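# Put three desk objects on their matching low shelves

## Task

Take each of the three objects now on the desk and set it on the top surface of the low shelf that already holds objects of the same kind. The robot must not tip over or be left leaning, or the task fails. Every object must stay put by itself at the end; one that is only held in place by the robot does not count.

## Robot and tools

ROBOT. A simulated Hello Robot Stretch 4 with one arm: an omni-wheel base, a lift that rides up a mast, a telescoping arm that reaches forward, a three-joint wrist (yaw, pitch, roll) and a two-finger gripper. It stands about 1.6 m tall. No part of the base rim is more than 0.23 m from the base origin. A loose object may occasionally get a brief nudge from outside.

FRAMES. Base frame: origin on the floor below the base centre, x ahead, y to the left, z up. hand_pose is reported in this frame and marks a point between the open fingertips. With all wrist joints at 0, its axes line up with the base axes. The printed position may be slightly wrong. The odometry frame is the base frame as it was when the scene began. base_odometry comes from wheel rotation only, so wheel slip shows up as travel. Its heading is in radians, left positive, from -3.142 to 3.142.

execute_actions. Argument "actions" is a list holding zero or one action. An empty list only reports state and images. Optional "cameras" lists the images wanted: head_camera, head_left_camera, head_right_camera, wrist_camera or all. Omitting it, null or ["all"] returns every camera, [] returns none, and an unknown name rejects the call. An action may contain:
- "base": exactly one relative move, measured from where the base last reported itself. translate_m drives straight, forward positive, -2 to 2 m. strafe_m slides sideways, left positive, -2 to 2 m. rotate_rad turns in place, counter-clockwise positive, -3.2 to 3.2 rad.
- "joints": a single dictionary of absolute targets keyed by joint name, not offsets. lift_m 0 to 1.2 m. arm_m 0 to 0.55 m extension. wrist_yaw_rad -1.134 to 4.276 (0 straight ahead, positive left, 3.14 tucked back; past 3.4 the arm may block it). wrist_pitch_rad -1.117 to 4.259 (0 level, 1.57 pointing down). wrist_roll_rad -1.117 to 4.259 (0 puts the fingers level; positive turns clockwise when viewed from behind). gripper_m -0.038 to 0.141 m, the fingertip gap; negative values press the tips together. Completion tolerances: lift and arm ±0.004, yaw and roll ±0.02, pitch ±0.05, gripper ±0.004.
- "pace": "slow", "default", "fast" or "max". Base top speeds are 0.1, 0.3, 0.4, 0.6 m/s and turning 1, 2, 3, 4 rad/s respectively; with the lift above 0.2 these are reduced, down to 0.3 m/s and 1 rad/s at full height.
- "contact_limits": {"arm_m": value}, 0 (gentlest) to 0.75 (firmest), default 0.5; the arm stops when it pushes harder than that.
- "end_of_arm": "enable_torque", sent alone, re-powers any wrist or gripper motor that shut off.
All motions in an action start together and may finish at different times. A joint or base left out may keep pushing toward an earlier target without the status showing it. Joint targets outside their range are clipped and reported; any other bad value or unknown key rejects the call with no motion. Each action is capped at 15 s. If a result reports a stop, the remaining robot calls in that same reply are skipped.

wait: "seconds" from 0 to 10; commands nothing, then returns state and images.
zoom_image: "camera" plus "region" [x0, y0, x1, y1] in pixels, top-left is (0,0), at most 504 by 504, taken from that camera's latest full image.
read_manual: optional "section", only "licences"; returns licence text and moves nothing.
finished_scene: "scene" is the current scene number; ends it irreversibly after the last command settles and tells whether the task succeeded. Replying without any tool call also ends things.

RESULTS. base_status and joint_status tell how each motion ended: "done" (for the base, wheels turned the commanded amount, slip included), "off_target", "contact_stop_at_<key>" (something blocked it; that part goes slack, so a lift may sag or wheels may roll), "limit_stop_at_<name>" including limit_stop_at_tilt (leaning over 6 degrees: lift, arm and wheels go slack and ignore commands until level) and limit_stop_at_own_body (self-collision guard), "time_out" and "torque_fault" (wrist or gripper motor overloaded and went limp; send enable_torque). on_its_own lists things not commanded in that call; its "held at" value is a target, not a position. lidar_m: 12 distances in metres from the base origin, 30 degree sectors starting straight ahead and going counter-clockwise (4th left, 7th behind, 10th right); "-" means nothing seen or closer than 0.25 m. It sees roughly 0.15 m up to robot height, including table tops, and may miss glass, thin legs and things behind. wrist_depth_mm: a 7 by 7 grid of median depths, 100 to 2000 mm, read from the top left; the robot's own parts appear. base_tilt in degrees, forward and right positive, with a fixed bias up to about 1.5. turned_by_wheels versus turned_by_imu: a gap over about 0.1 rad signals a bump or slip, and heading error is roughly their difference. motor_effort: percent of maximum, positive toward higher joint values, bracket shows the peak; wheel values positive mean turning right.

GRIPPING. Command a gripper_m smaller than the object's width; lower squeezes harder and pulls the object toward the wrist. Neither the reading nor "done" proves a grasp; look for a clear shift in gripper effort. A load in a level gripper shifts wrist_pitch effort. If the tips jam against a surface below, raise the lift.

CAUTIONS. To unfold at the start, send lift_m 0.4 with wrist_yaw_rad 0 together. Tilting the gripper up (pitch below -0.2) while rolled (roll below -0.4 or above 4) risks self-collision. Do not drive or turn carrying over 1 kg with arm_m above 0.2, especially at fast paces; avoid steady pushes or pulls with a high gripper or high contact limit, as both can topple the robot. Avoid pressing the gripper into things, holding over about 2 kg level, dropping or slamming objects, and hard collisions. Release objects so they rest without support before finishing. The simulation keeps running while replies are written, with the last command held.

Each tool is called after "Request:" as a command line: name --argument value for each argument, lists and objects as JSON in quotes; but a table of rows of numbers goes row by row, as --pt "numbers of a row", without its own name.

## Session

Request:
execute_actions --actions '[]'

Scene clock: 0.00 s.
base_odometry: x=+0.000 y=+0.000 heading=+0.000 (m, m, rad; odometry frame)
turned_by_wheels: +0.000 (rad since the last result)
turned_by_imu: +0.000 (rad since the last result)
base_tilt: forward=+0.3 right=+1.1 (deg)
lidar_m: 1.90 1.77 1.85 1.42 0.92 1.01 1.48 1.66 1.85 2.00 1.97 2.48
base_status: not commanded
joint_positions: lift_m=+0.181 arm_m=-0.002 wrist_yaw_rad=+3.209 wrist_pitch_rad=-0.015 wrist_roll_rad=+0.010 gripper_m=+0.057
joint_status: not commanded
motor_effort: lift_m=+18 arm_m=-1 wrist_yaw_rad=-1 wrist_pitch_rad=-7 wrist_roll_rad=-1 gripper_m=-3 wheel_0=+0 wheel_1=-1 wheel_2=+1 (%)
hand_pose: x=-0.1251 y=+0.0679 z=+0.3640 quat_wxyz=(-0.034, +0.007, +0.005, +0.999) (m; base frame)
wrist_depth_mm: - 138 138 - - 1756 1366 / - - 137 - - 1708 1366 / - 112 137 - - 1576 1281 / 139 137 167 - 1921 1281 1336 / 214 - - - 1921 1281 1308 / 227 1464 196 1537 210 1255 1255 / 230 854 991 112 960 1025 960
pictures: head_camera, head_left_camera, head_right_camera, wrist_camera
Images, in order (width x height): head_camera 420x560, head_left_camera 420x672, head_right_camera 420x672, wrist_camera 616x392.

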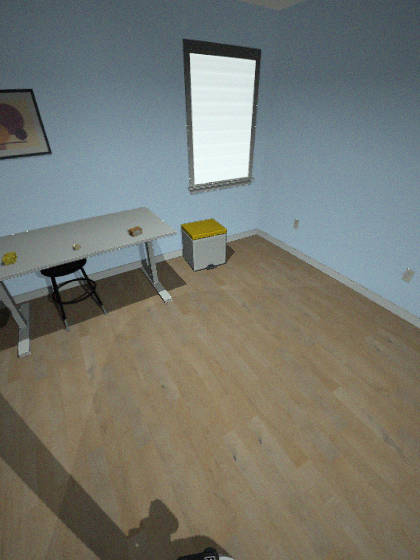

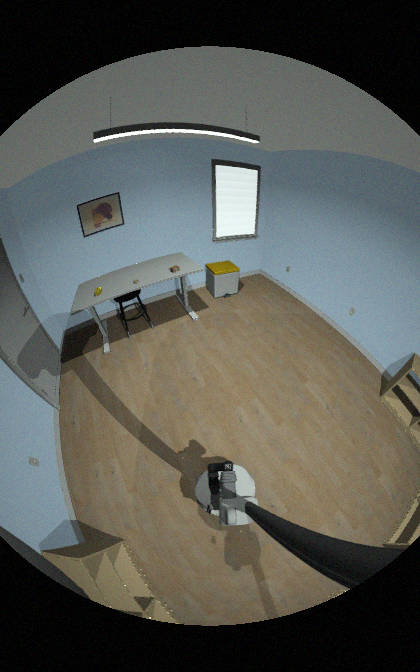

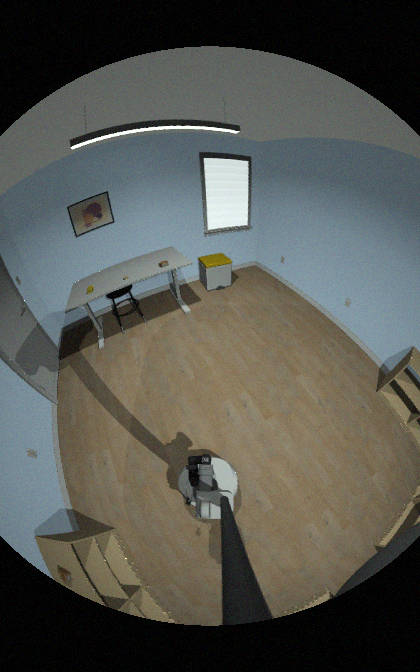

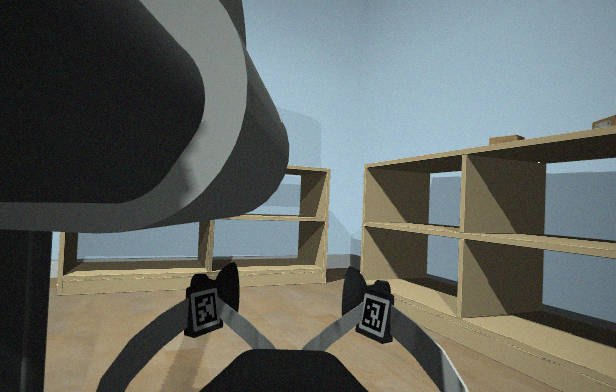

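Request:
execute_actions --actions '[{"base":{"rotate_rad":0.35},"joints":{"lift_m":0.78,"wrist_yaw_rad":-0.08,"wrist_pitch_rad":0.5,"gripper_m":0.14},"pace":"fast"}]' --cameras '[]'

Request:
execute_actions --actions '[{"base":{"translate_m":1.25},"joints":{"arm_m":0.2},"pace":"fast"}]' --cameras '["head_camera","wrist_camera"]'

Scene clock: 19.43 s.
base_odometry: x=+0.000 y=+0.000 heading=+0.350 (m, m, rad; odometry frame)
turned_by_wheels: +0.350 (rad since the last result)
turned_by_imu: +0.348 (rad since the last result)
base_tilt: forward=+0.3 right=+1.1 (deg)
lidar_m: 1.77 1.79 1.50 1.14 0.94 1.23 1.68 1.86 2.10 1.96 2.39 2.50
base_status: done
joint_positions: lift_m=+0.780 arm_m=-0.002 wrist_yaw_rad=-0.080 wrist_pitch_rad=+0.502 wrist_roll_rad=+0.010 gripper_m=+0.140
joint_status: all done
motor_effort: lift_m=+20(25) arm_m=+0(1) wrist_yaw_rad=-4(5) wrist_pitch_rad=-6(7) wrist_roll_rad=-1(1) gripper_m=+3(0) wheel_0=-1(7) wheel_1=+0(8) wheel_2=-2(8) (%)
hand_pose: x=+0.4137 y=-0.1072 z=+0.8192 quat_wxyz=(+0.968, +0.015, +0.248, -0.040) (m; base frame)
wrist_depth_mm: - - - - - - - / - - - - - - - / - - - - - - - / - 1983 1983 - - - - / 1537 1576 1661 1576 1661 1708 1756 / 1281 197 1366 1366 1281 1336 1430 / 1118 1098 1138 112 1160 1160 1182
pictures: none
No camera images: the call's "cameras" was empty. Leave "cameras" out to get every camera's image.

Scene clock: 23.97 s.
base_odometry: x=+1.174 y=+0.428 heading=+0.350 (m, m, rad; odometry frame)
turned_by_wheels: +0.000 (rad since the last result)
turned_by_imu: -0.001 (rad since the last result)
base_tilt: forward=+0.3 right=+1.1 (deg)
lidar_m: 0.57 0.57 0.72 1.47 1.55 1.77 3.10 3.02 2.37 2.18 1.53 0.66
base_status: done
joint_positions: lift_m=+0.780 arm_m=+0.199 wrist_yaw_rad=-0.080 wrist_pitch_rad=+0.502 wrist_roll_rad=+0.010 gripper_m=+0.140
joint_status: all done
motor_effort: lift_m=+20(20) arm_m=+6(8) wrist_yaw_rad=-1(1) wrist_pitch_rad=-7(6) wrist_roll_rad=-1(1) gripper_m=+1(2) wheel_0=+2(8) wheel_1=+3(10) wheel_2=+0(17) (%)
hand_pose: x=+0.6149 y=-0.1073 z=+0.8193 quat_wxyz=(+0.968, +0.015, +0.248, -0.040) (m; base frame)
wrist_depth_mm: 820 854 891 917 960 1008 1060 / 866 904 931 991 1025 1098 1138 / 661 676 699 723 750 1160 1281 / 492 508 517 525 544 559 1205 / 394 402 410 413 375 433 442 / 329 198 340 343 329 343 364 / 282 281 290 112 300 314 699
pictures: head_camera, wrist_camera
Images, in order (width x height): head_camera 420x560, wrist_camera 616x392.

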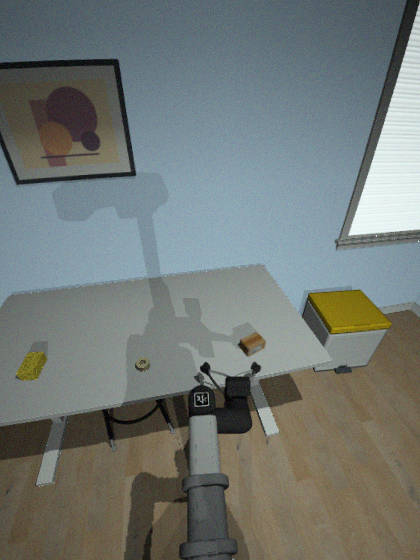

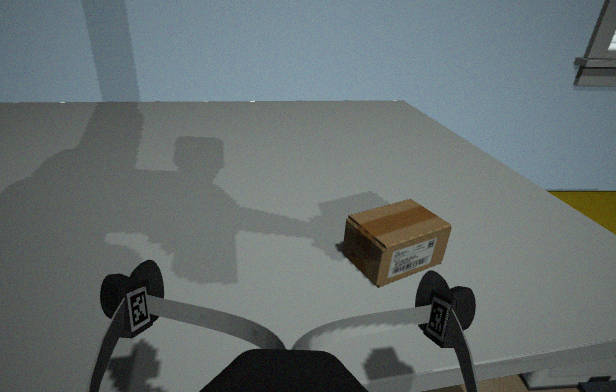

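Request:
execute_actions --actions '[{"base":{"strafe_m":0.06},"joints":{"lift_m":0.8,"wrist_yaw_rad":-1.13,"arm_m":0.55}}]' --cameras '["head_camera","wrist_camera"]'

Scene clock: 34.43 s.
base_odometry: x=+1.154 y=+0.485 heading=+0.350 (m, m, rad; odometry frame)
turned_by_wheels: +0.000 (rad since the last result)
turned_by_imu: +0.000 (rad since the last result)
base_tilt: forward=+0.3 right=+1.1 (deg)
lidar_m: 0.56 0.58 0.73 1.41 1.48 1.73 3.13 3.02 2.45 2.25 1.51 0.64
base_status: done
joint_positions: lift_m=+0.800 arm_m=+0.546 wrist_yaw_rad=-1.130 wrist_pitch_rad=+0.502 wrist_roll_rad=+0.010 gripper_m=+0.140
joint_status: all done
joint sent to its limit — the command would take arm_m past its upper limit, so that joint was sent only as far as its limit.
motor_effort: lift_m=+21(20) arm_m=+6(7) wrist_yaw_rad=-2(9) wrist_pitch_rad=-6(6) wrist_roll_rad=-1(0) gripper_m=+1(1) wheel_0=+1(9) wheel_1=+1(10) wheel_2=+0(6) (%)
hand_pose: x=+0.7462 y=-0.2660 z=+0.8392 quat_wxyz=(+0.818, +0.137, +0.207, -0.520) (m; base frame)
wrist_depth_mm: 750 976 1336 - 1983 1808 1756 / 778 1008 1430 - - 1921 1863 / 723 1025 1464 - - - 1983 / 530 544 554 569 - - 1983 / 427 433 442 452 462 1708 1808 / 355 197 342 306 355 1397 1430 / 303 303 312 112 322 1182 1229
pictures: head_camera, wrist_camera
Images, in order (width x height): head_camera 420x560, wrist_camera 616x392.

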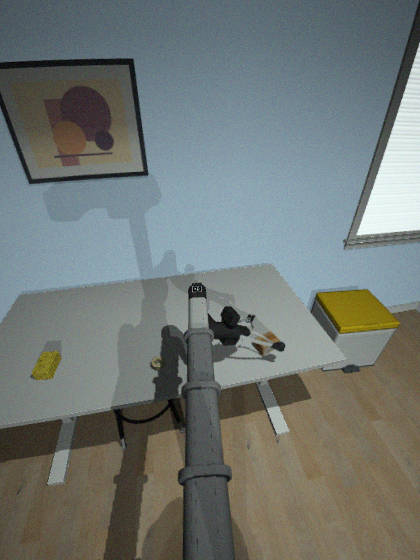

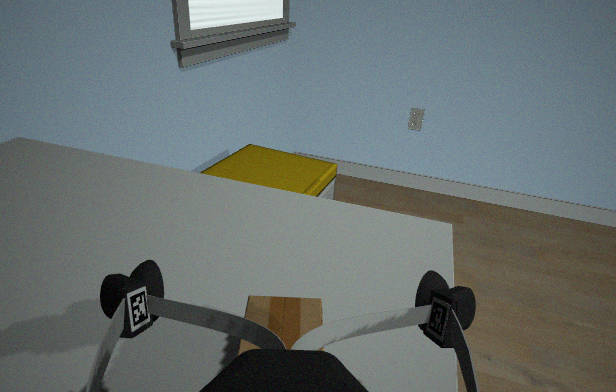

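Well aligned.

Request:
execute_actions --actions '[{"joints":{"lift_m":0.715}}]' --cameras '["wrist_camera"]'

Scene clock: 39.13 s.
base_odometry: x=+1.154 y=+0.485 heading=+0.350 (m, m, rad; odometry frame)
turned_by_wheels: +0.000 (rad since the last result)
turned_by_imu: +0.000 (rad since the last result)
base_tilt: forward=+0.3 right=+1.1 (deg)
lidar_m: 0.54 0.57 0.71 1.42 1.48 1.76 3.12 3.02 2.46 2.23 1.53 0.63
base_status: not commanded
joint_positions: lift_m=+0.715 arm_m=+0.546 wrist_yaw_rad=-1.130 wrist_pitch_rad=+0.502 wrist_roll_rad=+0.010 gripper_m=+0.140
joint_status: all done
motor_effort: lift_m=+15(19) arm_m=+6(7) wrist_yaw_rad=-1(1) wrist_pitch_rad=-6(5) wrist_roll_rad=-1(1) gripper_m=+2(1) wheel_0=+1(1) wheel_1=+1(1) wheel_2=+0(0) (%)
hand_pose: x=+0.7462 y=-0.2660 z=+0.7547 quat_wxyz=(+0.818, +0.137, +0.207, -0.520) (m; base frame)
wrist_depth_mm: 759 960 1308 - 1921 1756 1708 / 750 1008 1430 - - 1921 1863 / 484 504 517 1336 - - 1863 / 366 375 387 392 404 1921 1921 / 293 298 291 231 320 1499 1661 / 244 197 200 202 245 286 1336 / 210 208 213 112 223 233 1118
pictures: wrist_camera
Images, in order (width x height): wrist_camera 616x392.

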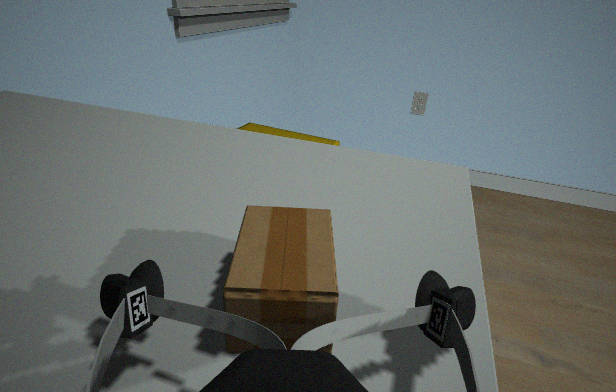

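Request:
execute_actions --actions '[{"base":{"strafe_m":-0.02}}]' --cameras '[]'

Request:
execute_actions --actions '[{"joints":{"gripper_m":0.02}}]' --cameras '[]'

Request:
execute_actions --actions '[{"joints":{"lift_m":0.79}}]' --cameras '["wrist_camera"]'

Request:
execute_actions --actions '[{"base":{"rotate_rad":2.9},"joints":{"arm_m":0.0,"wrist_yaw_rad":-0.08},"pace":"fast"}]' --cameras '["head_camera","head_left_camera","wrist_camera"]'

Scene clock: 48.77 s.
base_odometry: x=+1.160 y=+0.466 heading=+0.350 (m, m, rad; odometry frame)
turned_by_wheels: +0.000 (rad since the last result)
turned_by_imu: +0.000 (rad since the last result)
base_tilt: forward=+0.3 right=+1.1 (deg)
lidar_m: 0.55 0.56 0.72 1.45 1.49 1.74 2.96 3.03 2.42 2.22 1.52 0.63
base_status: done
joint_positions: lift_m=+0.715 arm_m=+0.546 wrist_yaw_rad=-1.130 wrist_pitch_rad=+0.502 wrist_roll_rad=+0.010 gripper_m=+0.140
joint_status: not commanded
motor_effort: lift_m=+15(15) arm_m=+6(7) wrist_yaw_rad=+1(0) wrist_pitch_rad=-5(5) wrist_roll_rad=-1(1) gripper_m=+1(1) wheel_0=-1(9) wheel_1=-1(9) wheel_2=+0(2) (%)
hand_pose: x=+0.7462 y=-0.2660 z=+0.7547 quat_wxyz=(+0.818, +0.137, +0.207, -0.520) (m; base frame)
wrist_depth_mm: 759 976 1336 - 1983 1863 1708 / 759 1008 1464 - - 1921 1808 / 484 504 521 1308 - - 1921 / 364 375 382 394 404 1983 1983 / 294 298 247 239 319 1499 1661 / 245 205 187 190 245 1205 1336 / 209 208 193 112 223 234 1118
pictures: none
No camera images: the call's "cameras" was empty. Leave "cameras" out to get every camera's image.

Scene clock: 50.93 s.
base_odometry: x=+1.160 y=+0.466 heading=+0.350 (m, m, rad; odometry frame)
turned_by_wheels: +0.000 (rad since the last result)
turned_by_imu: +0.000 (rad since the last result)
base_tilt: forward=+0.3 right=+1.1 (deg)
lidar_m: 0.55 0.57 0.72 1.42 1.51 1.75 3.10 2.99 2.43 2.21 1.53 0.60
base_status: not commanded
joint_positions: lift_m=+0.715 arm_m=+0.546 wrist_yaw_rad=-1.130 wrist_pitch_rad=+0.502 wrist_roll_rad=+0.010 gripper_m=+0.020
joint_status: all done
motor_effort: lift_m=+15(15) arm_m=+6(7) wrist_yaw_rad=-1(1) wrist_pitch_rad=-7(7) wrist_roll_rad=-1(1) gripper_m=-20(23) wheel_0=-1(1) wheel_1=-1(1) wheel_2=+0(0) (%)
hand_pose: x=+0.7462 y=-0.2660 z=+0.7546 quat_wxyz=(+0.817, +0.137, +0.207, -0.520) (m; base frame)
wrist_depth_mm: 759 976 1336 - 1921 1808 1708 / 768 1025 1430 - - 1921 1756 / 484 500 517 1336 - - 1921 / 364 375 384 394 407 1983 1983 / 293 297 291 220 319 1499 1618 / 244 247 186 181 189 1229 1308 / 209 202 208 112 216 233 1118
pictures: none
No camera images: the call's "cameras" was empty. Leave "cameras" out to get every camera's image.

Scene clock: 52.23 s.
base_odometry: x=+1.160 y=+0.466 heading=+0.350 (m, m, rad; odometry frame)
turned_by_wheels: +0.000 (rad since the last result)
turned_by_imu: +0.000 (rad since the last result)
base_tilt: forward=+0.3 right=+1.1 (deg)
lidar_m: 0.55 0.57 0.71 1.44 1.46 1.76 3.07 3.03 2.44 2.21 1.50 0.64
base_status: not commanded
joint_positions: lift_m=+0.790 arm_m=+0.546 wrist_yaw_rad=-1.130 wrist_pitch_rad=+0.502 wrist_roll_rad=+0.010 gripper_m=+0.020
joint_status: all done
motor_effort: lift_m=+21(20) arm_m=+7(7) wrist_yaw_rad=-1(2) wrist_pitch_rad=-8(8) wrist_roll_rad=-1(1) gripper_m=-22(22) wheel_0=-2(1) wheel_1=-1(1) wheel_2=+0(0) (%)
hand_pose: x=+0.7462 y=-0.2660 z=+0.8290 quat_wxyz=(+0.817, +0.137, +0.207, -0.520) (m; base frame)
wrist_depth_mm: 768 991 1336 - 1921 1808 1708 / 778 1025 1397 - - 1921 1808 / 732 1042 1430 - - - 1921 / 508 521 535 554 - - 1983 / 407 415 404 220 445 1708 1756 / 340 343 186 180 189 1430 1430 / 291 283 293 112 301 1118 1229
pictures: wrist_camera
Images, in order (width x height): wrist_camera 616x392.

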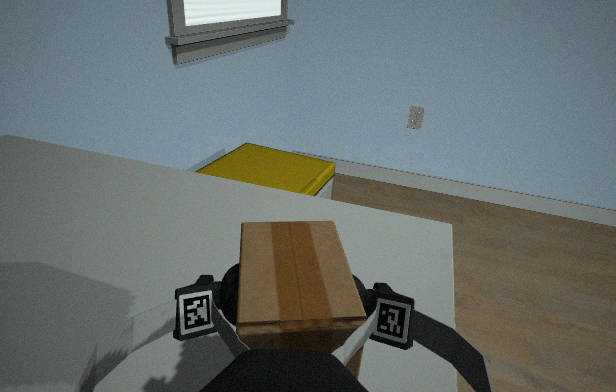

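Scene clock: 54.83 s.
base_odometry: x=+1.160 y=+0.466 heading=-3.033 (m, m, rad; odometry frame)
turned_by_wheels: +2.900 (rad since the last result)
turned_by_imu: +2.884 (rad since the last result)
base_tilt: forward=+0.3 right=+1.1 (deg)
lidar_m: 1.80 2.94 2.46 2.26 2.24 0.70 0.55 0.55 0.62 0.99 1.42 1.64
base_status: done
joint_positions: lift_m=+0.790 arm_m=+0.001 wrist_yaw_rad=-0.080 wrist_pitch_rad=+0.503 wrist_roll_rad=+0.010 gripper_m=+0.020
joint_status: all done
motor_effort: lift_m=+21(21) arm_m=-8(10) wrist_yaw_rad=+1(10) wrist_pitch_rad=-8(7) wrist_roll_rad=-1(1) gripper_m=-22(21) wheel_0=-1(10) wheel_1=+0(10) wheel_2=-4(13) (%)
hand_pose: x=+0.4172 y=-0.1073 z=+0.8290 quat_wxyz=(+0.968, +0.015, +0.248, -0.040) (m; base frame)
wrist_depth_mm: - - - - 1983 1618 1255 / - - - - 1756 1618 1255 / - - - - 1661 1661 1308 / 1983 1983 - - 1863 1661 1336 / 1576 1618 1537 220 1708 1618 1397 / 1281 1308 186 180 190 1397 1366 / 1098 1078 1098 112 1138 1160 1229
pictures: head_camera, head_left_camera, wrist_camera
Images, in order (width x height): head_camera 420x560, head_left_camera 420x672, wrist_camera 616x392.

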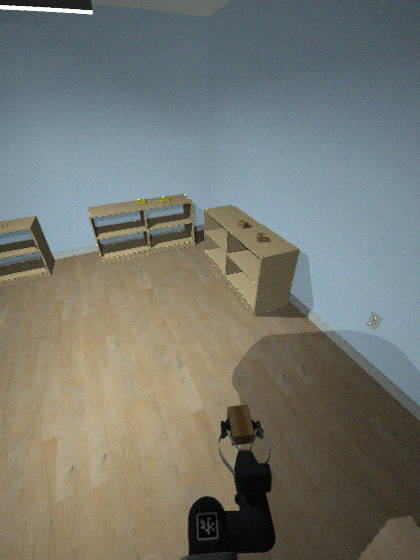

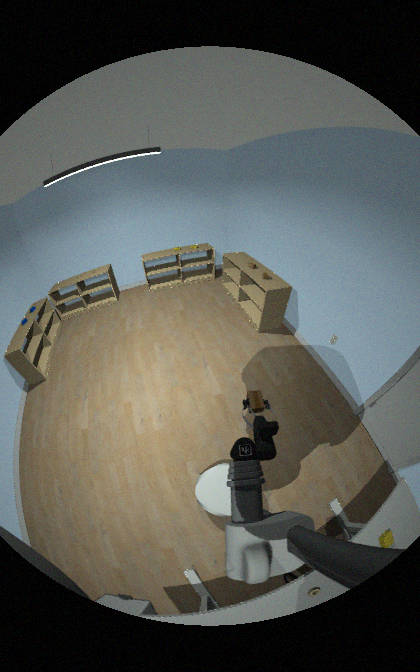

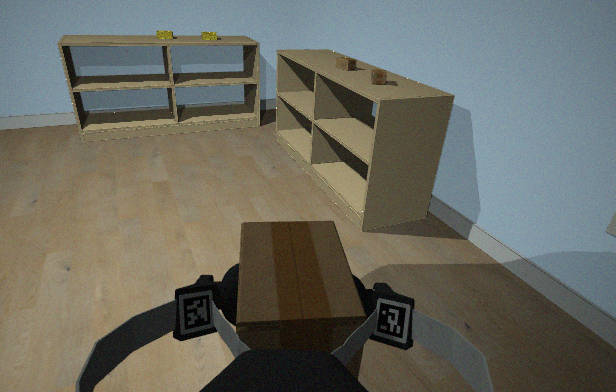

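Request:
execute_actions --actions '[{"base":{"rotate_rad":-0.22},"pace":"fast"}]' --cameras '[]'

Request:
execute_actions --actions '[{"base":{"translate_m":1.0},"joints":{"arm_m":0.5,"lift_m":0.7},"pace":"fast"}]' --cameras '["head_camera","wrist_camera"]'

Scene clock: 60.90 s.
base_odometry: x=+1.160 y=+0.466 heading=+3.030 (m, m, rad; odometry frame)
turned_by_wheels: -0.220 (rad since the last result)
turned_by_imu: -0.218 (rad since the last result)
base_tilt: forward=+0.3 right=+1.1 (deg)
lidar_m: 1.73 2.91 2.89 2.38 2.23 1.44 0.59 0.54 0.58 0.76 1.43 1.51
base_status: done
joint_positions: lift_m=+0.790 arm_m=+0.001 wrist_yaw_rad=-0.080 wrist_pitch_rad=+0.503 wrist_roll_rad=+0.010 gripper_m=+0.020
joint_status: not commanded
motor_effort: lift_m=+21(21) arm_m=-7(7) wrist_yaw_rad=-1(3) wrist_pitch_rad=-8(8) wrist_roll_rad=-1(1) gripper_m=-21(22) wheel_0=+0(6) wheel_1=+1(5) wheel_2=+2(9) (%)
hand_pose: x=+0.4171 y=-0.1073 z=+0.8290 quat_wxyz=(+0.968, +0.015, +0.248, -0.040) (m; base frame)
wrist_depth_mm: - - - - 1537 1308 1098 / - - - 1756 1618 1308 1138 / - - - 1808 1756 1366 1182 / 1921 - - 1921 1808 1430 1205 / 1537 1537 1537 219 1708 1464 1255 / 1308 1308 186 181 190 1397 1255 / 1118 1060 1098 112 1138 1138 1205
pictures: none
No camera images: the call's "cameras" was empty. Leave "cameras" out to get every camera's image.

Scene clock: 64.83 s.
base_odometry: x=+0.167 y=+0.577 heading=+3.030 (m, m, rad; odometry frame)
turned_by_wheels: +0.000 (rad since the last result)
turned_by_imu: -0.001 (rad since the last result)
base_tilt: forward=+0.3 right=+1.1 (deg)
lidar_m: 0.76 1.76 2.17 2.51 2.48 2.88 1.50 1.34 1.38 0.98 0.92 0.87
base_status: done
joint_positions: lift_m=+0.700 arm_m=+0.499 wrist_yaw_rad=-0.080 wrist_pitch_rad=+0.503 wrist_roll_rad=+0.010 gripper_m=+0.020
joint_status: all done
motor_effort: lift_m=+15(19) arm_m=+6(8) wrist_yaw_rad=-3(1) wrist_pitch_rad=-8(9) wrist_roll_rad=-1(1) gripper_m=-22(20) wheel_0=+1(7) wheel_1=+2(7) wheel_2=-2(13) (%)
hand_pose: x=+0.9148 y=-0.1073 z=+0.7394 quat_wxyz=(+0.968, +0.015, +0.248, -0.040) (m; base frame)
wrist_depth_mm: 1576 1618 1008 715 564 462 404 / 1618 1160 1025 759 597 484 413 / 1366 741 778 759 621 496 427 / 1499 564 580 597 609 521 439 / 1397 462 439 220 477 508 455 / 1160 397 186 180 189 397 445 / 1008 320 315 112 324 324 340
pictures: head_camera, wrist_camera
Images, in order (width x height): head_camera 420x560, wrist_camera 616x392.

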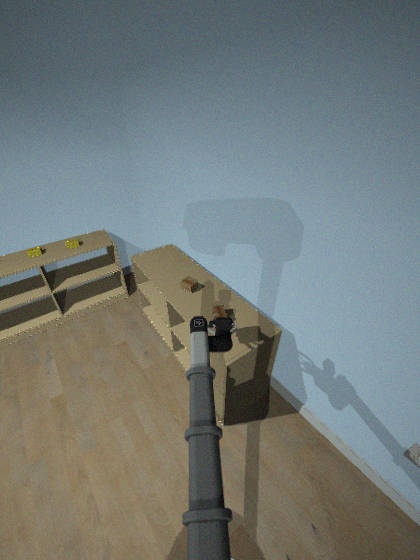

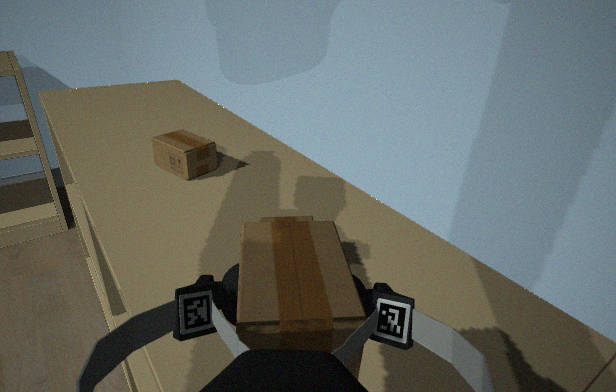

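Request:
execute_actions --actions '[{"base":{"rotate_rad":-0.08},"joints":{"lift_m":0.64}}]' --cameras '[]'

Request:
execute_actions --actions '[{"joints":{"lift_m":0.608},"pace":"slow"}]' --cameras '["head_camera","wrist_camera"]'

Scene clock: 70.83 s.
base_odometry: x=+0.167 y=+0.577 heading=+2.951 (m, m, rad; odometry frame)
turned_by_wheels: -0.080 (rad since the last result)
turned_by_imu: -0.079 (rad since the last result)
base_tilt: forward=+0.3 right=+1.1 (deg)
lidar_m: 0.74 1.41 2.12 2.58 2.50 2.83 1.56 1.38 1.40 1.02 0.92 0.91
base_status: done
joint_positions: lift_m=+0.640 arm_m=+0.499 wrist_yaw_rad=-0.080 wrist_pitch_rad=+0.503 wrist_roll_rad=+0.010 gripper_m=+0.020
joint_status: all done
motor_effort: lift_m=+15(19) arm_m=+7(6) wrist_yaw_rad=+2(1) wrist_pitch_rad=-9(8) wrist_roll_rad=-1(1) gripper_m=-21(22) wheel_0=+2(9) wheel_1=+0(6) wheel_2=+2(8) (%)
hand_pose: x=+0.9147 y=-0.1074 z=+0.6795 quat_wxyz=(+0.968, +0.015, +0.248, -0.040) (m; base frame)
wrist_depth_mm: 1576 1118 768 591 480 402 355 / 854 891 809 627 504 421 368 / 569 559 609 627 530 439 382 / 430 436 368 466 512 459 397 / 349 349 342 220 373 382 410 / 298 293 186 180 190 312 402 / 265 238 247 112 253 266 439
pictures: none
No camera images: the call's "cameras" was empty. Leave "cameras" out to get every camera's image.

Scene clock: 71.93 s.
base_odometry: x=+0.167 y=+0.577 heading=+2.951 (m, m, rad; odometry frame)
turned_by_wheels: +0.000 (rad since the last result)
turned_by_imu: +0.000 (rad since the last result)
base_tilt: forward=+0.3 right=+1.1 (deg)
lidar_m: 0.75 1.45 2.10 2.64 2.52 2.84 1.56 1.36 1.40 1.02 0.88 0.93
base_status: not commanded
joint_positions: lift_m=+0.608 arm_m=+0.499 wrist_yaw_rad=-0.080 wrist_pitch_rad=+0.503 wrist_roll_rad=+0.010 gripper_m=+0.020
joint_status: all done
motor_effort: lift_m=+15(14) arm_m=+6(6) wrist_yaw_rad=+3(0) wrist_pitch_rad=-8(8) wrist_roll_rad=-1(1) gripper_m=-21(21) wheel_0=+2(1) wheel_1=+0(0) wheel_2=+2(2) (%)
hand_pose: x=+0.9148 y=-0.1074 z=+0.6475 quat_wxyz=(+0.968, +0.015, +0.248, -0.040) (m; base frame)
wrist_depth_mm: 1576 1078 768 591 477 404 355 / 715 707 750 634 500 421 368 / 488 504 500 544 525 439 382 / 368 375 332 394 407 442 397 / 297 303 294 220 320 327 389 / 255 249 186 180 189 268 402 / 225 204 211 112 217 235 439
pictures: head_camera, wrist_camera
Images, in order (width x height): head_camera 420x560, wrist_camera 616x392.

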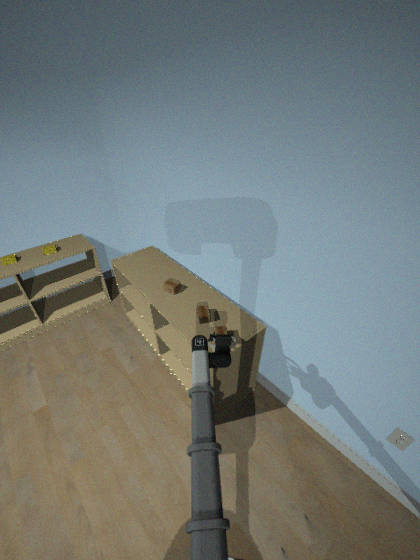

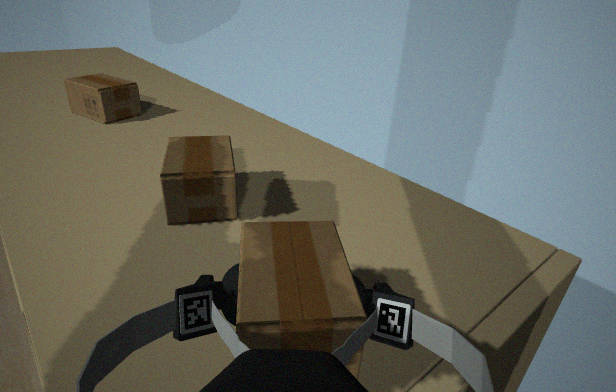

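Request:
execute_actions --actions '[{"base":{"rotate_rad":0.03},"joints":{"arm_m":0.54},"pace":"slow"}]' --cameras '[]'

Request:
execute_actions --actions '[{"joints":{"gripper_m":0.11}}]' --cameras '["wrist_camera"]'

Request:
execute_actions --actions '[{"joints":{"lift_m":0.8,"arm_m":0.1},"pace":"fast"}]' --cameras '["wrist_camera"]'

Request:
execute_actions --actions '[{"base":{"rotate_rad":-2.39},"joints":{"wrist_yaw_rad":-0.5,"gripper_m":0.14},"pace":"fast"}]' --cameras '[]'

Request:
execute_actions --actions '[{"base":{"translate_m":0.75},"joints":{"arm_m":0.3},"pace":"fast"}]' --cameras '["head_camera","wrist_camera"]'

Scene clock: 88.57 s.
base_odometry: x=+0.167 y=+0.577 heading=+2.980 (m, m, rad; odometry frame)
turned_by_wheels: +0.029 (rad since the last result)
turned_by_imu: +0.029 (rad since the last result)
base_tilt: forward=+0.3 right=+1.1 (deg)
lidar_m: 0.77 1.50 2.10 2.57 2.47 2.83 1.51 1.35 1.42 0.98 0.93 0.93
base_status: done
joint_positions: lift_m=+0.608 arm_m=+0.539 wrist_yaw_rad=-0.080 wrist_pitch_rad=+0.503 wrist_roll_rad=+0.010 gripper_m=+0.020
joint_status: all done
motor_effort: lift_m=+15(15) arm_m=+7(8) wrist_yaw_rad=+0(0) wrist_pitch_rad=-9(8) wrist_roll_rad=-1(1) gripper_m=-21(21) wheel_0=-2(2) wheel_1=-2(6) wheel_2=-5(9) (%)
hand_pose: x=+0.9547 y=-0.1074 z=+0.6475 quat_wxyz=(+0.968, +0.015, +0.248, -0.040) (m; base frame)
wrist_depth_mm: 1537 1160 798 597 480 402 353 / 723 699 778 634 504 415 364 / 488 504 517 544 525 436 377 / 368 377 294 397 407 439 392 / 298 301 293 220 319 324 332 / 256 250 186 181 189 267 272 / 224 204 211 112 217 220 229
pictures: none
No camera images: the call's "cameras" was empty. Leave "cameras" out to get every camera's image.

Scene clock: 90.30 s.
base_odometry: x=+0.167 y=+0.577 heading=+2.980 (m, m, rad; odometry frame)
turned_by_wheels: +0.000 (rad since the last result)
turned_by_imu: +0.000 (rad since the last result)
base_tilt: forward=+0.3 right=+1.1 (deg)
lidar_m: 0.76 1.51 2.12 2.59 2.50 2.84 1.52 1.36 1.42 1.01 0.91 0.89
base_status: not commanded
joint_positions: lift_m=+0.608 arm_m=+0.539 wrist_yaw_rad=-0.080 wrist_pitch_rad=+0.502 wrist_roll_rad=+0.010 gripper_m=+0.110
joint_status: all done
motor_effort: lift_m=+15(15) arm_m=+6(7) wrist_yaw_rad=-2(0) wrist_pitch_rad=-8(8) wrist_roll_rad=+0(1) gripper_m=+1(20) wheel_0=-2(2) wheel_1=-2(2) wheel_2=-5(5) (%)
hand_pose: x=+0.9547 y=-0.1074 z=+0.6475 quat_wxyz=(+0.968, +0.015, +0.248, -0.040) (m; base frame)
wrist_depth_mm: 1576 1205 809 603 480 402 353 / 732 741 778 634 500 418 364 / 492 508 521 544 525 436 379 / 368 379 296 397 407 439 392 / 298 303 290 234 322 327 345 / 256 235 196 191 206 268 272 / 225 210 214 112 224 222 231
pictures: wrist_camera
Images, in order (width x height): wrist_camera 616x392.

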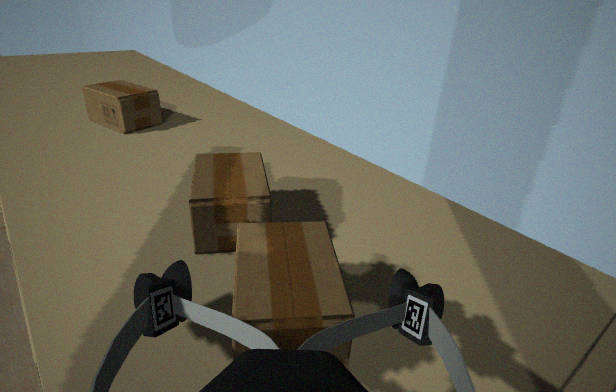

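Scene clock: 92.30 s.
base_odometry: x=+0.167 y=+0.577 heading=+2.980 (m, m, rad; odometry frame)
turned_by_wheels: +0.000 (rad since the last result)
turned_by_imu: +0.000 (rad since the last result)
base_tilt: forward=+0.3 right=+1.1 (deg)
lidar_m: 0.77 1.49 2.15 2.60 2.49 2.84 1.54 1.36 1.41 1.00 0.90 0.86
base_status: not commanded
joint_positions: lift_m=+0.800 arm_m=+0.101 wrist_yaw_rad=-0.080 wrist_pitch_rad=+0.502 wrist_roll_rad=+0.010 gripper_m=+0.110
joint_status: all done
motor_effort: lift_m=+21(22) arm_m=-7(8) wrist_yaw_rad=+0(1) wrist_pitch_rad=-7(8) wrist_roll_rad=-1(1) gripper_m=-1(0) wheel_0=-2(2) wheel_1=-2(2) wheel_2=-5(5) (%)
hand_pose: x=+0.5172 y=-0.1074 z=+0.8392 quat_wxyz=(+0.968, +0.015, +0.248, -0.040) (m; base frame)
wrist_depth_mm: 1863 1983 1308 960 778 647 559 / 1863 1808 1366 1025 820 683 580 / 1921 1118 1025 1008 854 707 597 / 1808 1308 778 778 842 732 621 / 1576 1499 676 647 759 768 654 / 1308 1160 597 634 206 798 676 / 1118 1118 1060 112 976 788 699
pictures: wrist_camera
Images, in order (width x height): wrist_camera 616x392.

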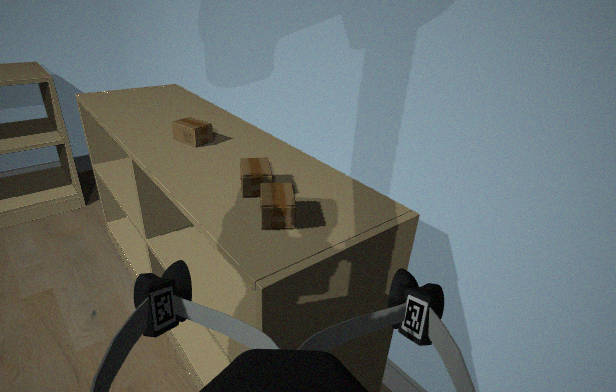

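Scene clock: 94.67 s.
base_odometry: x=+0.167 y=+0.577 heading=+0.590 (m, m, rad; odometry frame)
turned_by_wheels: -2.389 (rad since the last result)
turned_by_imu: -2.375 (rad since the last result)
base_tilt: forward=+0.3 right=+1.1 (deg)
lidar_m: 1.36 1.20 0.93 0.92 0.74 0.83 2.08 2.45 2.52 2.77 1.80 1.41
base_status: done
joint_positions: lift_m=+0.800 arm_m=+0.101 wrist_yaw_rad=-0.500 wrist_pitch_rad=+0.502 wrist_roll_rad=+0.010 gripper_m=+0.140
joint_status: all done
motor_effort: lift_m=+20(21) arm_m=-7(7) wrist_yaw_rad=-2(5) wrist_pitch_rad=-7(6) wrist_roll_rad=-1(1) gripper_m=+1(1) wheel_0=+0(8) wheel_1=+2(9) wheel_2=+5(13) (%)
hand_pose: x=+0.4521 y=-0.1979 z=+0.8392 quat_wxyz=(+0.938, +0.066, +0.239, -0.241) (m; base frame)
wrist_depth_mm: 1537 1661 1808 1863 - - - / 1078 1182 1308 1576 1708 - - / 1756 1983 1499 - - - - / 1863 1983 1921 - - - - / 1537 1537 1661 1661 1661 1708 1808 / 1308 197 1366 1366 1308 1397 1464 / 1118 1138 1138 112 1182 1182 1205
pictures: none
No camera images: the call's "cameras" was empty. Leave "cameras" out to get every camera's image.

Scene clock: 97.97 s.
base_odometry: x=+0.790 y=+0.995 heading=+0.590 (m, m, rad; odometry frame)
turned_by_wheels: +0.000 (rad since the last result)
turned_by_imu: -0.001 (rad since the last result)
base_tilt: forward=+0.3 right=+1.1 (deg)
lidar_m: 0.63 1.07 0.79 0.84 0.90 1.34 2.85 3.16 2.89 2.86 0.86 0.64
base_status: done
joint_positions: lift_m=+0.800 arm_m=+0.299 wrist_yaw_rad=-0.500 wrist_pitch_rad=+0.502 wrist_roll_rad=+0.010 gripper_m=+0.140
joint_status: all done
motor_effort: lift_m=+21(20) arm_m=+6(7) wrist_yaw_rad=-1(0) wrist_pitch_rad=-6(7) wrist_roll_rad=-1(2) gripper_m=+0(0) wheel_0=+0(9) wheel_1=+1(7) wheel_2=-2(13) (%)
hand_pose: x=+0.6498 y=-0.1979 z=+0.8392 quat_wxyz=(+0.938, +0.066, +0.239, -0.241) (m; base frame)
wrist_depth_mm: 788 854 931 991 1060 1182 1308 / 842 904 960 1060 1160 1229 1430 / 715 732 759 768 809 842 866 / 525 539 559 574 585 603 621 / 424 433 397 449 459 473 480 / 355 198 368 370 355 373 418 / 303 301 312 112 332 1138 1229
pictures: head_camera, wrist_camera
Images, in order (width x height): head_camera 420x560, wrist_camera 616x392.

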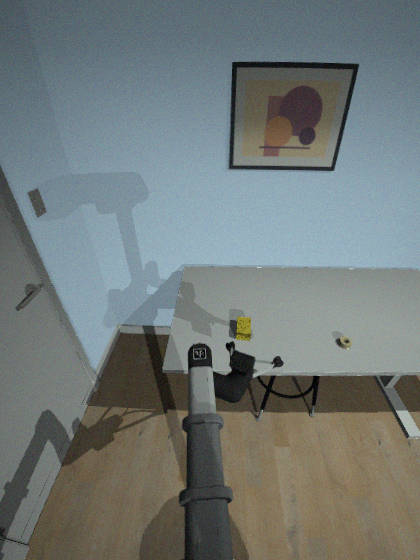

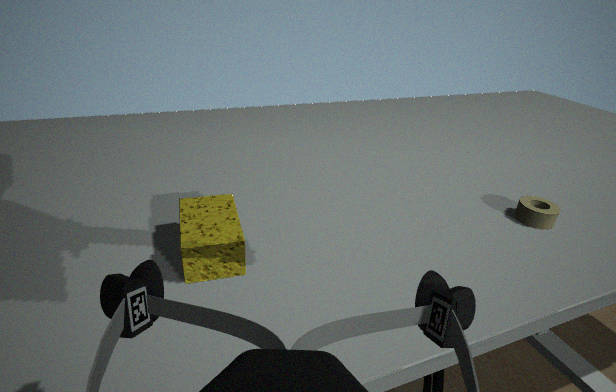

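Request:
execute_actions --actions '[{"joints":{"wrist_yaw_rad":-0.27,"arm_m":0.43}}]' --cameras '["wrist_camera"]'

Request:
execute_actions --actions '[{"joints":{"lift_m":0.715}}]' --cameras '["wrist_camera"]'

Scene clock: 111.37 s.
base_odometry: x=+0.790 y=+0.995 heading=+0.590 (m, m, rad; odometry frame)
turned_by_wheels: +0.000 (rad since the last result)
turned_by_imu: +0.000 (rad since the last result)
base_tilt: forward=+0.3 right=+1.1 (deg)
lidar_m: 0.65 1.08 0.84 0.82 0.91 1.34 2.85 3.14 2.90 2.87 0.84 0.65
base_status: not commanded
joint_positions: lift_m=+0.800 arm_m=+0.429 wrist_yaw_rad=-0.270 wrist_pitch_rad=+0.502 wrist_roll_rad=+0.010 gripper_m=+0.140
joint_status: all done
motor_effort: lift_m=+20(20) arm_m=+7(7) wrist_yaw_rad=+0(7) wrist_pitch_rad=-6(6) wrist_roll_rad=-1(1) gripper_m=+0(1) wheel_0=+0(0) wheel_1=+1(1) wheel_2=-2(2) (%)
hand_pose: x=+0.8201 y=-0.1517 z=+0.8392 quat_wxyz=(+0.960, +0.038, +0.245, -0.132) (m; base frame)
wrist_depth_mm: 715 741 768 788 809 831 866 / 759 778 820 831 866 904 946 / 798 732 759 778 809 820 866 / 842 544 559 574 591 603 621 / 424 433 442 452 462 473 480 / 353 197 366 334 312 370 389 / 306 303 310 112 304 320 332
pictures: wrist_camera
Images, in order (width x height): wrist_camera 616x392.

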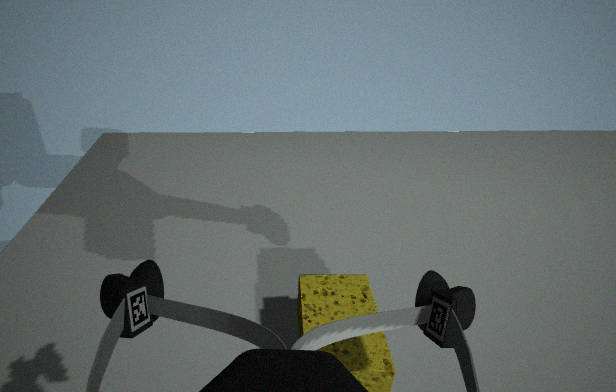

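Scene clock: 112.70 s.
base_odometry: x=+0.790 y=+0.995 heading=+0.590 (m, m, rad; odometry frame)
turned_by_wheels: +0.000 (rad since the last result)
turned_by_imu: +0.000 (rad since the last result)
base_tilt: forward=+0.3 right=+1.1 (deg)
lidar_m: 0.66 1.07 0.83 0.82 0.93 1.38 2.87 3.17 2.91 2.85 0.86 0.67
base_status: not commanded
joint_positions: lift_m=+0.715 arm_m=+0.429 wrist_yaw_rad=-0.270 wrist_pitch_rad=+0.502 wrist_roll_rad=+0.010 gripper_m=+0.140
joint_status: all done
motor_effort: lift_m=+15(21) arm_m=+7(7) wrist_yaw_rad=-1(1) wrist_pitch_rad=-7(6) wrist_roll_rad=-2(1) gripper_m=+1(1) wheel_0=+0(0) wheel_1=+1(1) wheel_2=-2(3) (%)
hand_pose: x=+0.8201 y=-0.1517 z=+0.7547 quat_wxyz=(+0.960, +0.038, +0.245, -0.132) (m; base frame)
wrist_depth_mm: 723 741 759 788 820 831 866 / 768 759 788 820 831 878 904 / 492 496 517 535 554 574 597 / 364 373 384 370 402 415 424 / 291 298 303 258 250 322 329 / 244 197 253 238 223 256 270 / 210 208 215 112 221 220 228
pictures: wrist_camera
Images, in order (width x height): wrist_camera 616x392.

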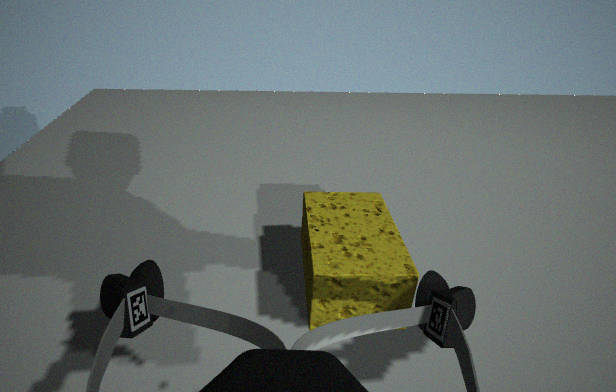

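Request:
execute_actions --actions '[{"base":{"strafe_m":-0.035},"joints":{"wrist_yaw_rad":-0.2}}]' --cameras '["wrist_camera"]'

Scene clock: 116.40 s.
base_odometry: x=+0.809 y=+0.966 heading=+0.590 (m, m, rad; odometry frame)
turned_by_wheels: +0.000 (rad since the last result)
turned_by_imu: +0.000 (rad since the last result)
base_tilt: forward=+0.3 right=+1.1 (deg)
lidar_m: 0.61 1.09 0.86 0.84 0.91 1.39 2.86 3.12 2.90 2.81 0.85 0.66
base_status: done
joint_positions: lift_m=+0.715 arm_m=+0.429 wrist_yaw_rad=-0.200 wrist_pitch_rad=+0.502 wrist_roll_rad=+0.010 gripper_m=+0.140
joint_status: all done
motor_effort: lift_m=+15(15) arm_m=+6(7) wrist_yaw_rad=+2(4) wrist_pitch_rad=-6(7) wrist_roll_rad=-1(1) gripper_m=+1(2) wheel_0=+0(9) wheel_1=-1(9) wheel_2=+0(1) (%)
hand_pose: x=+0.8302 y=-0.1360 z=+0.7547 quat_wxyz=(+0.964, +0.030, +0.247, -0.098) (m; base frame)
wrist_depth_mm: 732 750 759 768 778 798 798 / 778 778 788 798 809 842 842 / 517 500 517 535 554 574 597 / 364 375 382 300 402 413 424 / 291 297 303 235 314 324 329 / 245 197 251 224 220 256 268 / 208 208 215 112 222 219 228
pictures: wrist_camera
Images, in order (width x height): wrist_camera 616x392.

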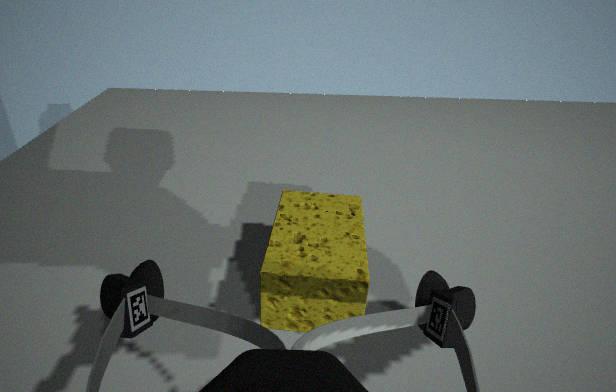

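Request:
execute_actions --actions '[{"joints":{"arm_m":0.475}}]' --cameras '[]'

Request:
execute_actions --actions '[{"joints":{"gripper_m":0.02}}]' --cameras '[]'

Request:
execute_actions --actions '[{"joints":{"lift_m":0.78}}]' --cameras '["wrist_camera"]'

Request:
execute_actions --actions '[{"base":{"rotate_rad":-3.04},"joints":{"arm_m":0.1},"pace":"fast"}]' --cameras '[]'

Request:
execute_actions --actions '[{"base":{"translate_m":2.0},"joints":{"lift_m":0.68,"arm_m":0.55},"pace":"fast"}]' --cameras '["head_camera","wrist_camera"]'

Scene clock: 130.10 s.
base_odometry: x=+0.809 y=+0.966 heading=+0.590 (m, m, rad; odometry frame)
turned_by_wheels: +0.000 (rad since the last result)
turned_by_imu: +0.000 (rad since the last result)
base_tilt: forward=+0.3 right=+1.1 (deg)
lidar_m: 0.62 1.09 0.85 0.85 0.96 1.39 2.86 3.13 2.86 2.83 0.82 0.66
base_status: not commanded
joint_positions: lift_m=+0.715 arm_m=+0.474 wrist_yaw_rad=-0.200 wrist_pitch_rad=+0.502 wrist_roll_rad=+0.010 gripper_m=+0.140
joint_status: all done
motor_effort: lift_m=+15(15) arm_m=+7(6) wrist_yaw_rad=-1(1) wrist_pitch_rad=-6(7) wrist_roll_rad=-1(1) gripper_m=+1(1) wheel_0=+0(0) wheel_1=-1(1) wheel_2=+0(0) (%)
hand_pose: x=+0.8752 y=-0.1359 z=+0.7547 quat_wxyz=(+0.964, +0.030, +0.247, -0.098) (m; base frame)
wrist_depth_mm: 699 699 715 723 741 750 759 / 741 741 759 768 768 788 809 / 525 500 517 535 554 574 597 / 362 373 384 392 402 413 424 / 291 298 303 236 303 324 327 / 244 197 252 194 204 256 268 / 208 207 214 112 212 219 228
pictures: none
No camera images: the call's "cameras" was empty. Leave "cameras" out to get every camera's image.

Scene clock: 132.27 s.
base_odometry: x=+0.809 y=+0.966 heading=+0.590 (m, m, rad; odometry frame)
turned_by_wheels: +0.000 (rad since the last result)
turned_by_imu: +0.000 (rad since the last result)
base_tilt: forward=+0.3 right=+1.1 (deg)
lidar_m: 0.64 1.11 0.84 0.86 0.97 1.38 2.88 3.13 2.87 2.84 0.84 0.64
base_status: not commanded
joint_positions: lift_m=+0.715 arm_m=+0.474 wrist_yaw_rad=-0.200 wrist_pitch_rad=+0.502 wrist_roll_rad=+0.010 gripper_m=+0.020
joint_status: all done
motor_effort: lift_m=+15(15) arm_m=+6(6) wrist_yaw_rad=-1(0) wrist_pitch_rad=-5(6) wrist_roll_rad=-1(1) gripper_m=-23(20) wheel_0=+0(0) wheel_1=-1(1) wheel_2=+0(0) (%)
hand_pose: x=+0.8752 y=-0.1359 z=+0.7547 quat_wxyz=(+0.964, +0.030, +0.247, -0.098) (m; base frame)
wrist_depth_mm: 691 707 715 723 741 750 759 / 732 741 759 768 778 798 809 / 521 500 512 535 554 569 597 / 362 373 384 392 402 413 421 / 291 297 291 224 317 320 329 / 244 238 186 187 196 265 268 / 209 206 202 112 216 213 227
pictures: none
No camera images: the call's "cameras" was empty. Leave "cameras" out to get every camera's image.

Scene clock: 133.47 s.
base_odometry: x=+0.809 y=+0.966 heading=+0.590 (m, m, rad; odometry frame)
turned_by_wheels: +0.000 (rad since the last result)
turned_by_imu: +0.000 (rad since the last result)
base_tilt: forward=+0.3 right=+1.1 (deg)
lidar_m: 0.62 1.10 0.86 0.85 0.95 1.37 2.85 3.11 2.85 2.82 0.85 0.64
base_status: not commanded
joint_positions: lift_m=+0.780 arm_m=+0.474 wrist_yaw_rad=-0.200 wrist_pitch_rad=+0.502 wrist_roll_rad=+0.010 gripper_m=+0.020
joint_status: all done
motor_effort: lift_m=+21(21) arm_m=+6(7) wrist_yaw_rad=+0(2) wrist_pitch_rad=-7(6) wrist_roll_rad=-1(1) gripper_m=-23(22) wheel_0=+0(0) wheel_1=-1(1) wheel_2=+0(0) (%)
hand_pose: x=+0.8752 y=-0.1359 z=+0.8192 quat_wxyz=(+0.964, +0.030, +0.247, -0.098) (m; base frame)
wrist_depth_mm: 691 699 715 723 750 750 759 / 741 750 759 778 788 798 820 / 788 668 699 715 750 778 809 / 521 500 517 525 544 554 574 / 392 399 394 225 424 439 445 / 329 320 186 187 196 357 366 / 281 276 272 112 291 286 306
pictures: wrist_camera
Images, in order (width x height): wrist_camera 616x392.

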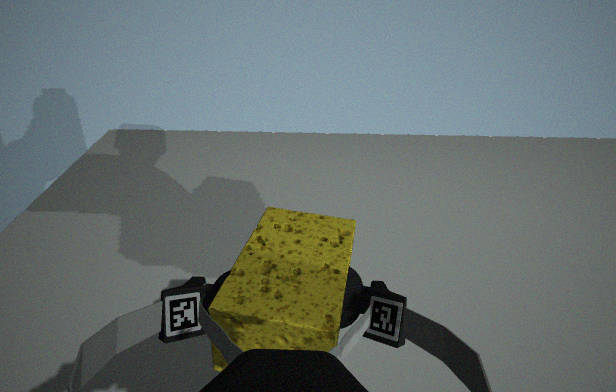

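Scene clock: 136.10 s.
base_odometry: x=+0.809 y=+0.966 heading=-2.449 (m, m, rad; odometry frame)
turned_by_wheels: -3.039 (rad since the last result)
turned_by_imu: -3.022 (rad since the last result)
base_tilt: forward=+0.2 right=+1.1 (deg)
lidar_m: 2.84 2.89 2.82 2.23 0.79 0.64 0.65 1.03 0.85 0.84 1.01 1.34
base_status: done
joint_positions: lift_m=+0.780 arm_m=+0.101 wrist_yaw_rad=-0.200 wrist_pitch_rad=+0.502 wrist_roll_rad=+0.010 gripper_m=+0.020
joint_status: all done
motor_effort: lift_m=+20(21) arm_m=-6(7) wrist_yaw_rad=-1(2) wrist_pitch_rad=-6(7) wrist_roll_rad=-1(1) gripper_m=-25(23) wheel_0=+1(10) wheel_1=+3(8) wheel_2=+4(10) (%)
hand_pose: x=+0.5026 y=-0.1359 z=+0.8192 quat_wxyz=(+0.964, +0.030, +0.247, -0.098) (m; base frame)
wrist_depth_mm: - - - - - - 1366 / - - - - - 1756 1366 / - - - - - 1160 1205 / 1983 1921 - - 1863 1138 1098 / 1537 1618 1537 225 1618 1205 1205 / 1281 1255 186 187 197 1308 1281 / 1098 1098 1078 112 1118 1118 1160
pictures: none
No camera images: the call's "cameras" was empty. Leave "cameras" out to get every camera's image.

Scene clock: 142.50 s.
base_odometry: x=-0.730 y=-0.311 heading=-2.449 (m, m, rad; odometry frame)
turned_by_wheels: +0.000 (rad since the last result)
turned_by_imu: -0.002 (rad since the last result)
base_tilt: forward=+0.3 right=+1.1 (deg)
lidar_m: 0.87 1.24 1.71 1.98 2.67 2.62 2.83 1.05 0.87 0.86 1.03 0.90
base_status: done
joint_positions: lift_m=+0.680 arm_m=+0.546 wrist_yaw_rad=-0.200 wrist_pitch_rad=+0.502 wrist_roll_rad=+0.010 gripper_m=+0.020
joint_status: all done
joint sent to its limit — the command would take arm_m past its upper limit, so that joint was sent only as far as its limit.
motor_effort: lift_m=+15(15) arm_m=+6(9) wrist_yaw_rad=-1(0) wrist_pitch_rad=-6(7) wrist_roll_rad=-1(1) gripper_m=-23(23) wheel_0=+2(6) wheel_1=+1(9) wheel_2=-1(13) (%)
hand_pose: x=+0.9479 y=-0.1359 z=+0.7196 quat_wxyz=(+0.964, +0.030, +0.247, -0.098) (m; base frame)
wrist_depth_mm: 508 512 504 500 500 492 496 / 544 539 539 535 535 535 530 / 585 585 574 574 569 574 564 / 627 559 539 549 564 597 597 / 676 415 407 225 445 449 452 / 342 334 186 188 197 368 377 / 293 287 283 112 303 297 319
pictures: head_camera, wrist_camera
Images, in order (width x height): head_camera 420x560, wrist_camera 616x392.

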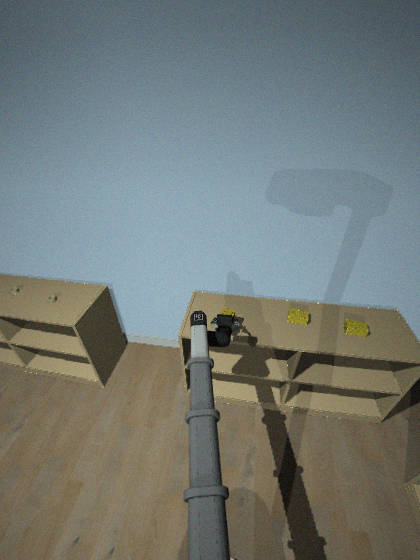

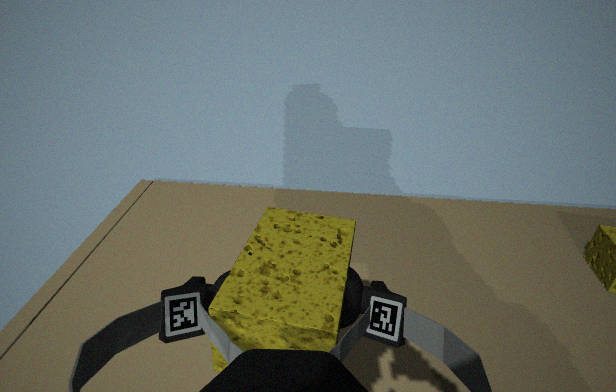

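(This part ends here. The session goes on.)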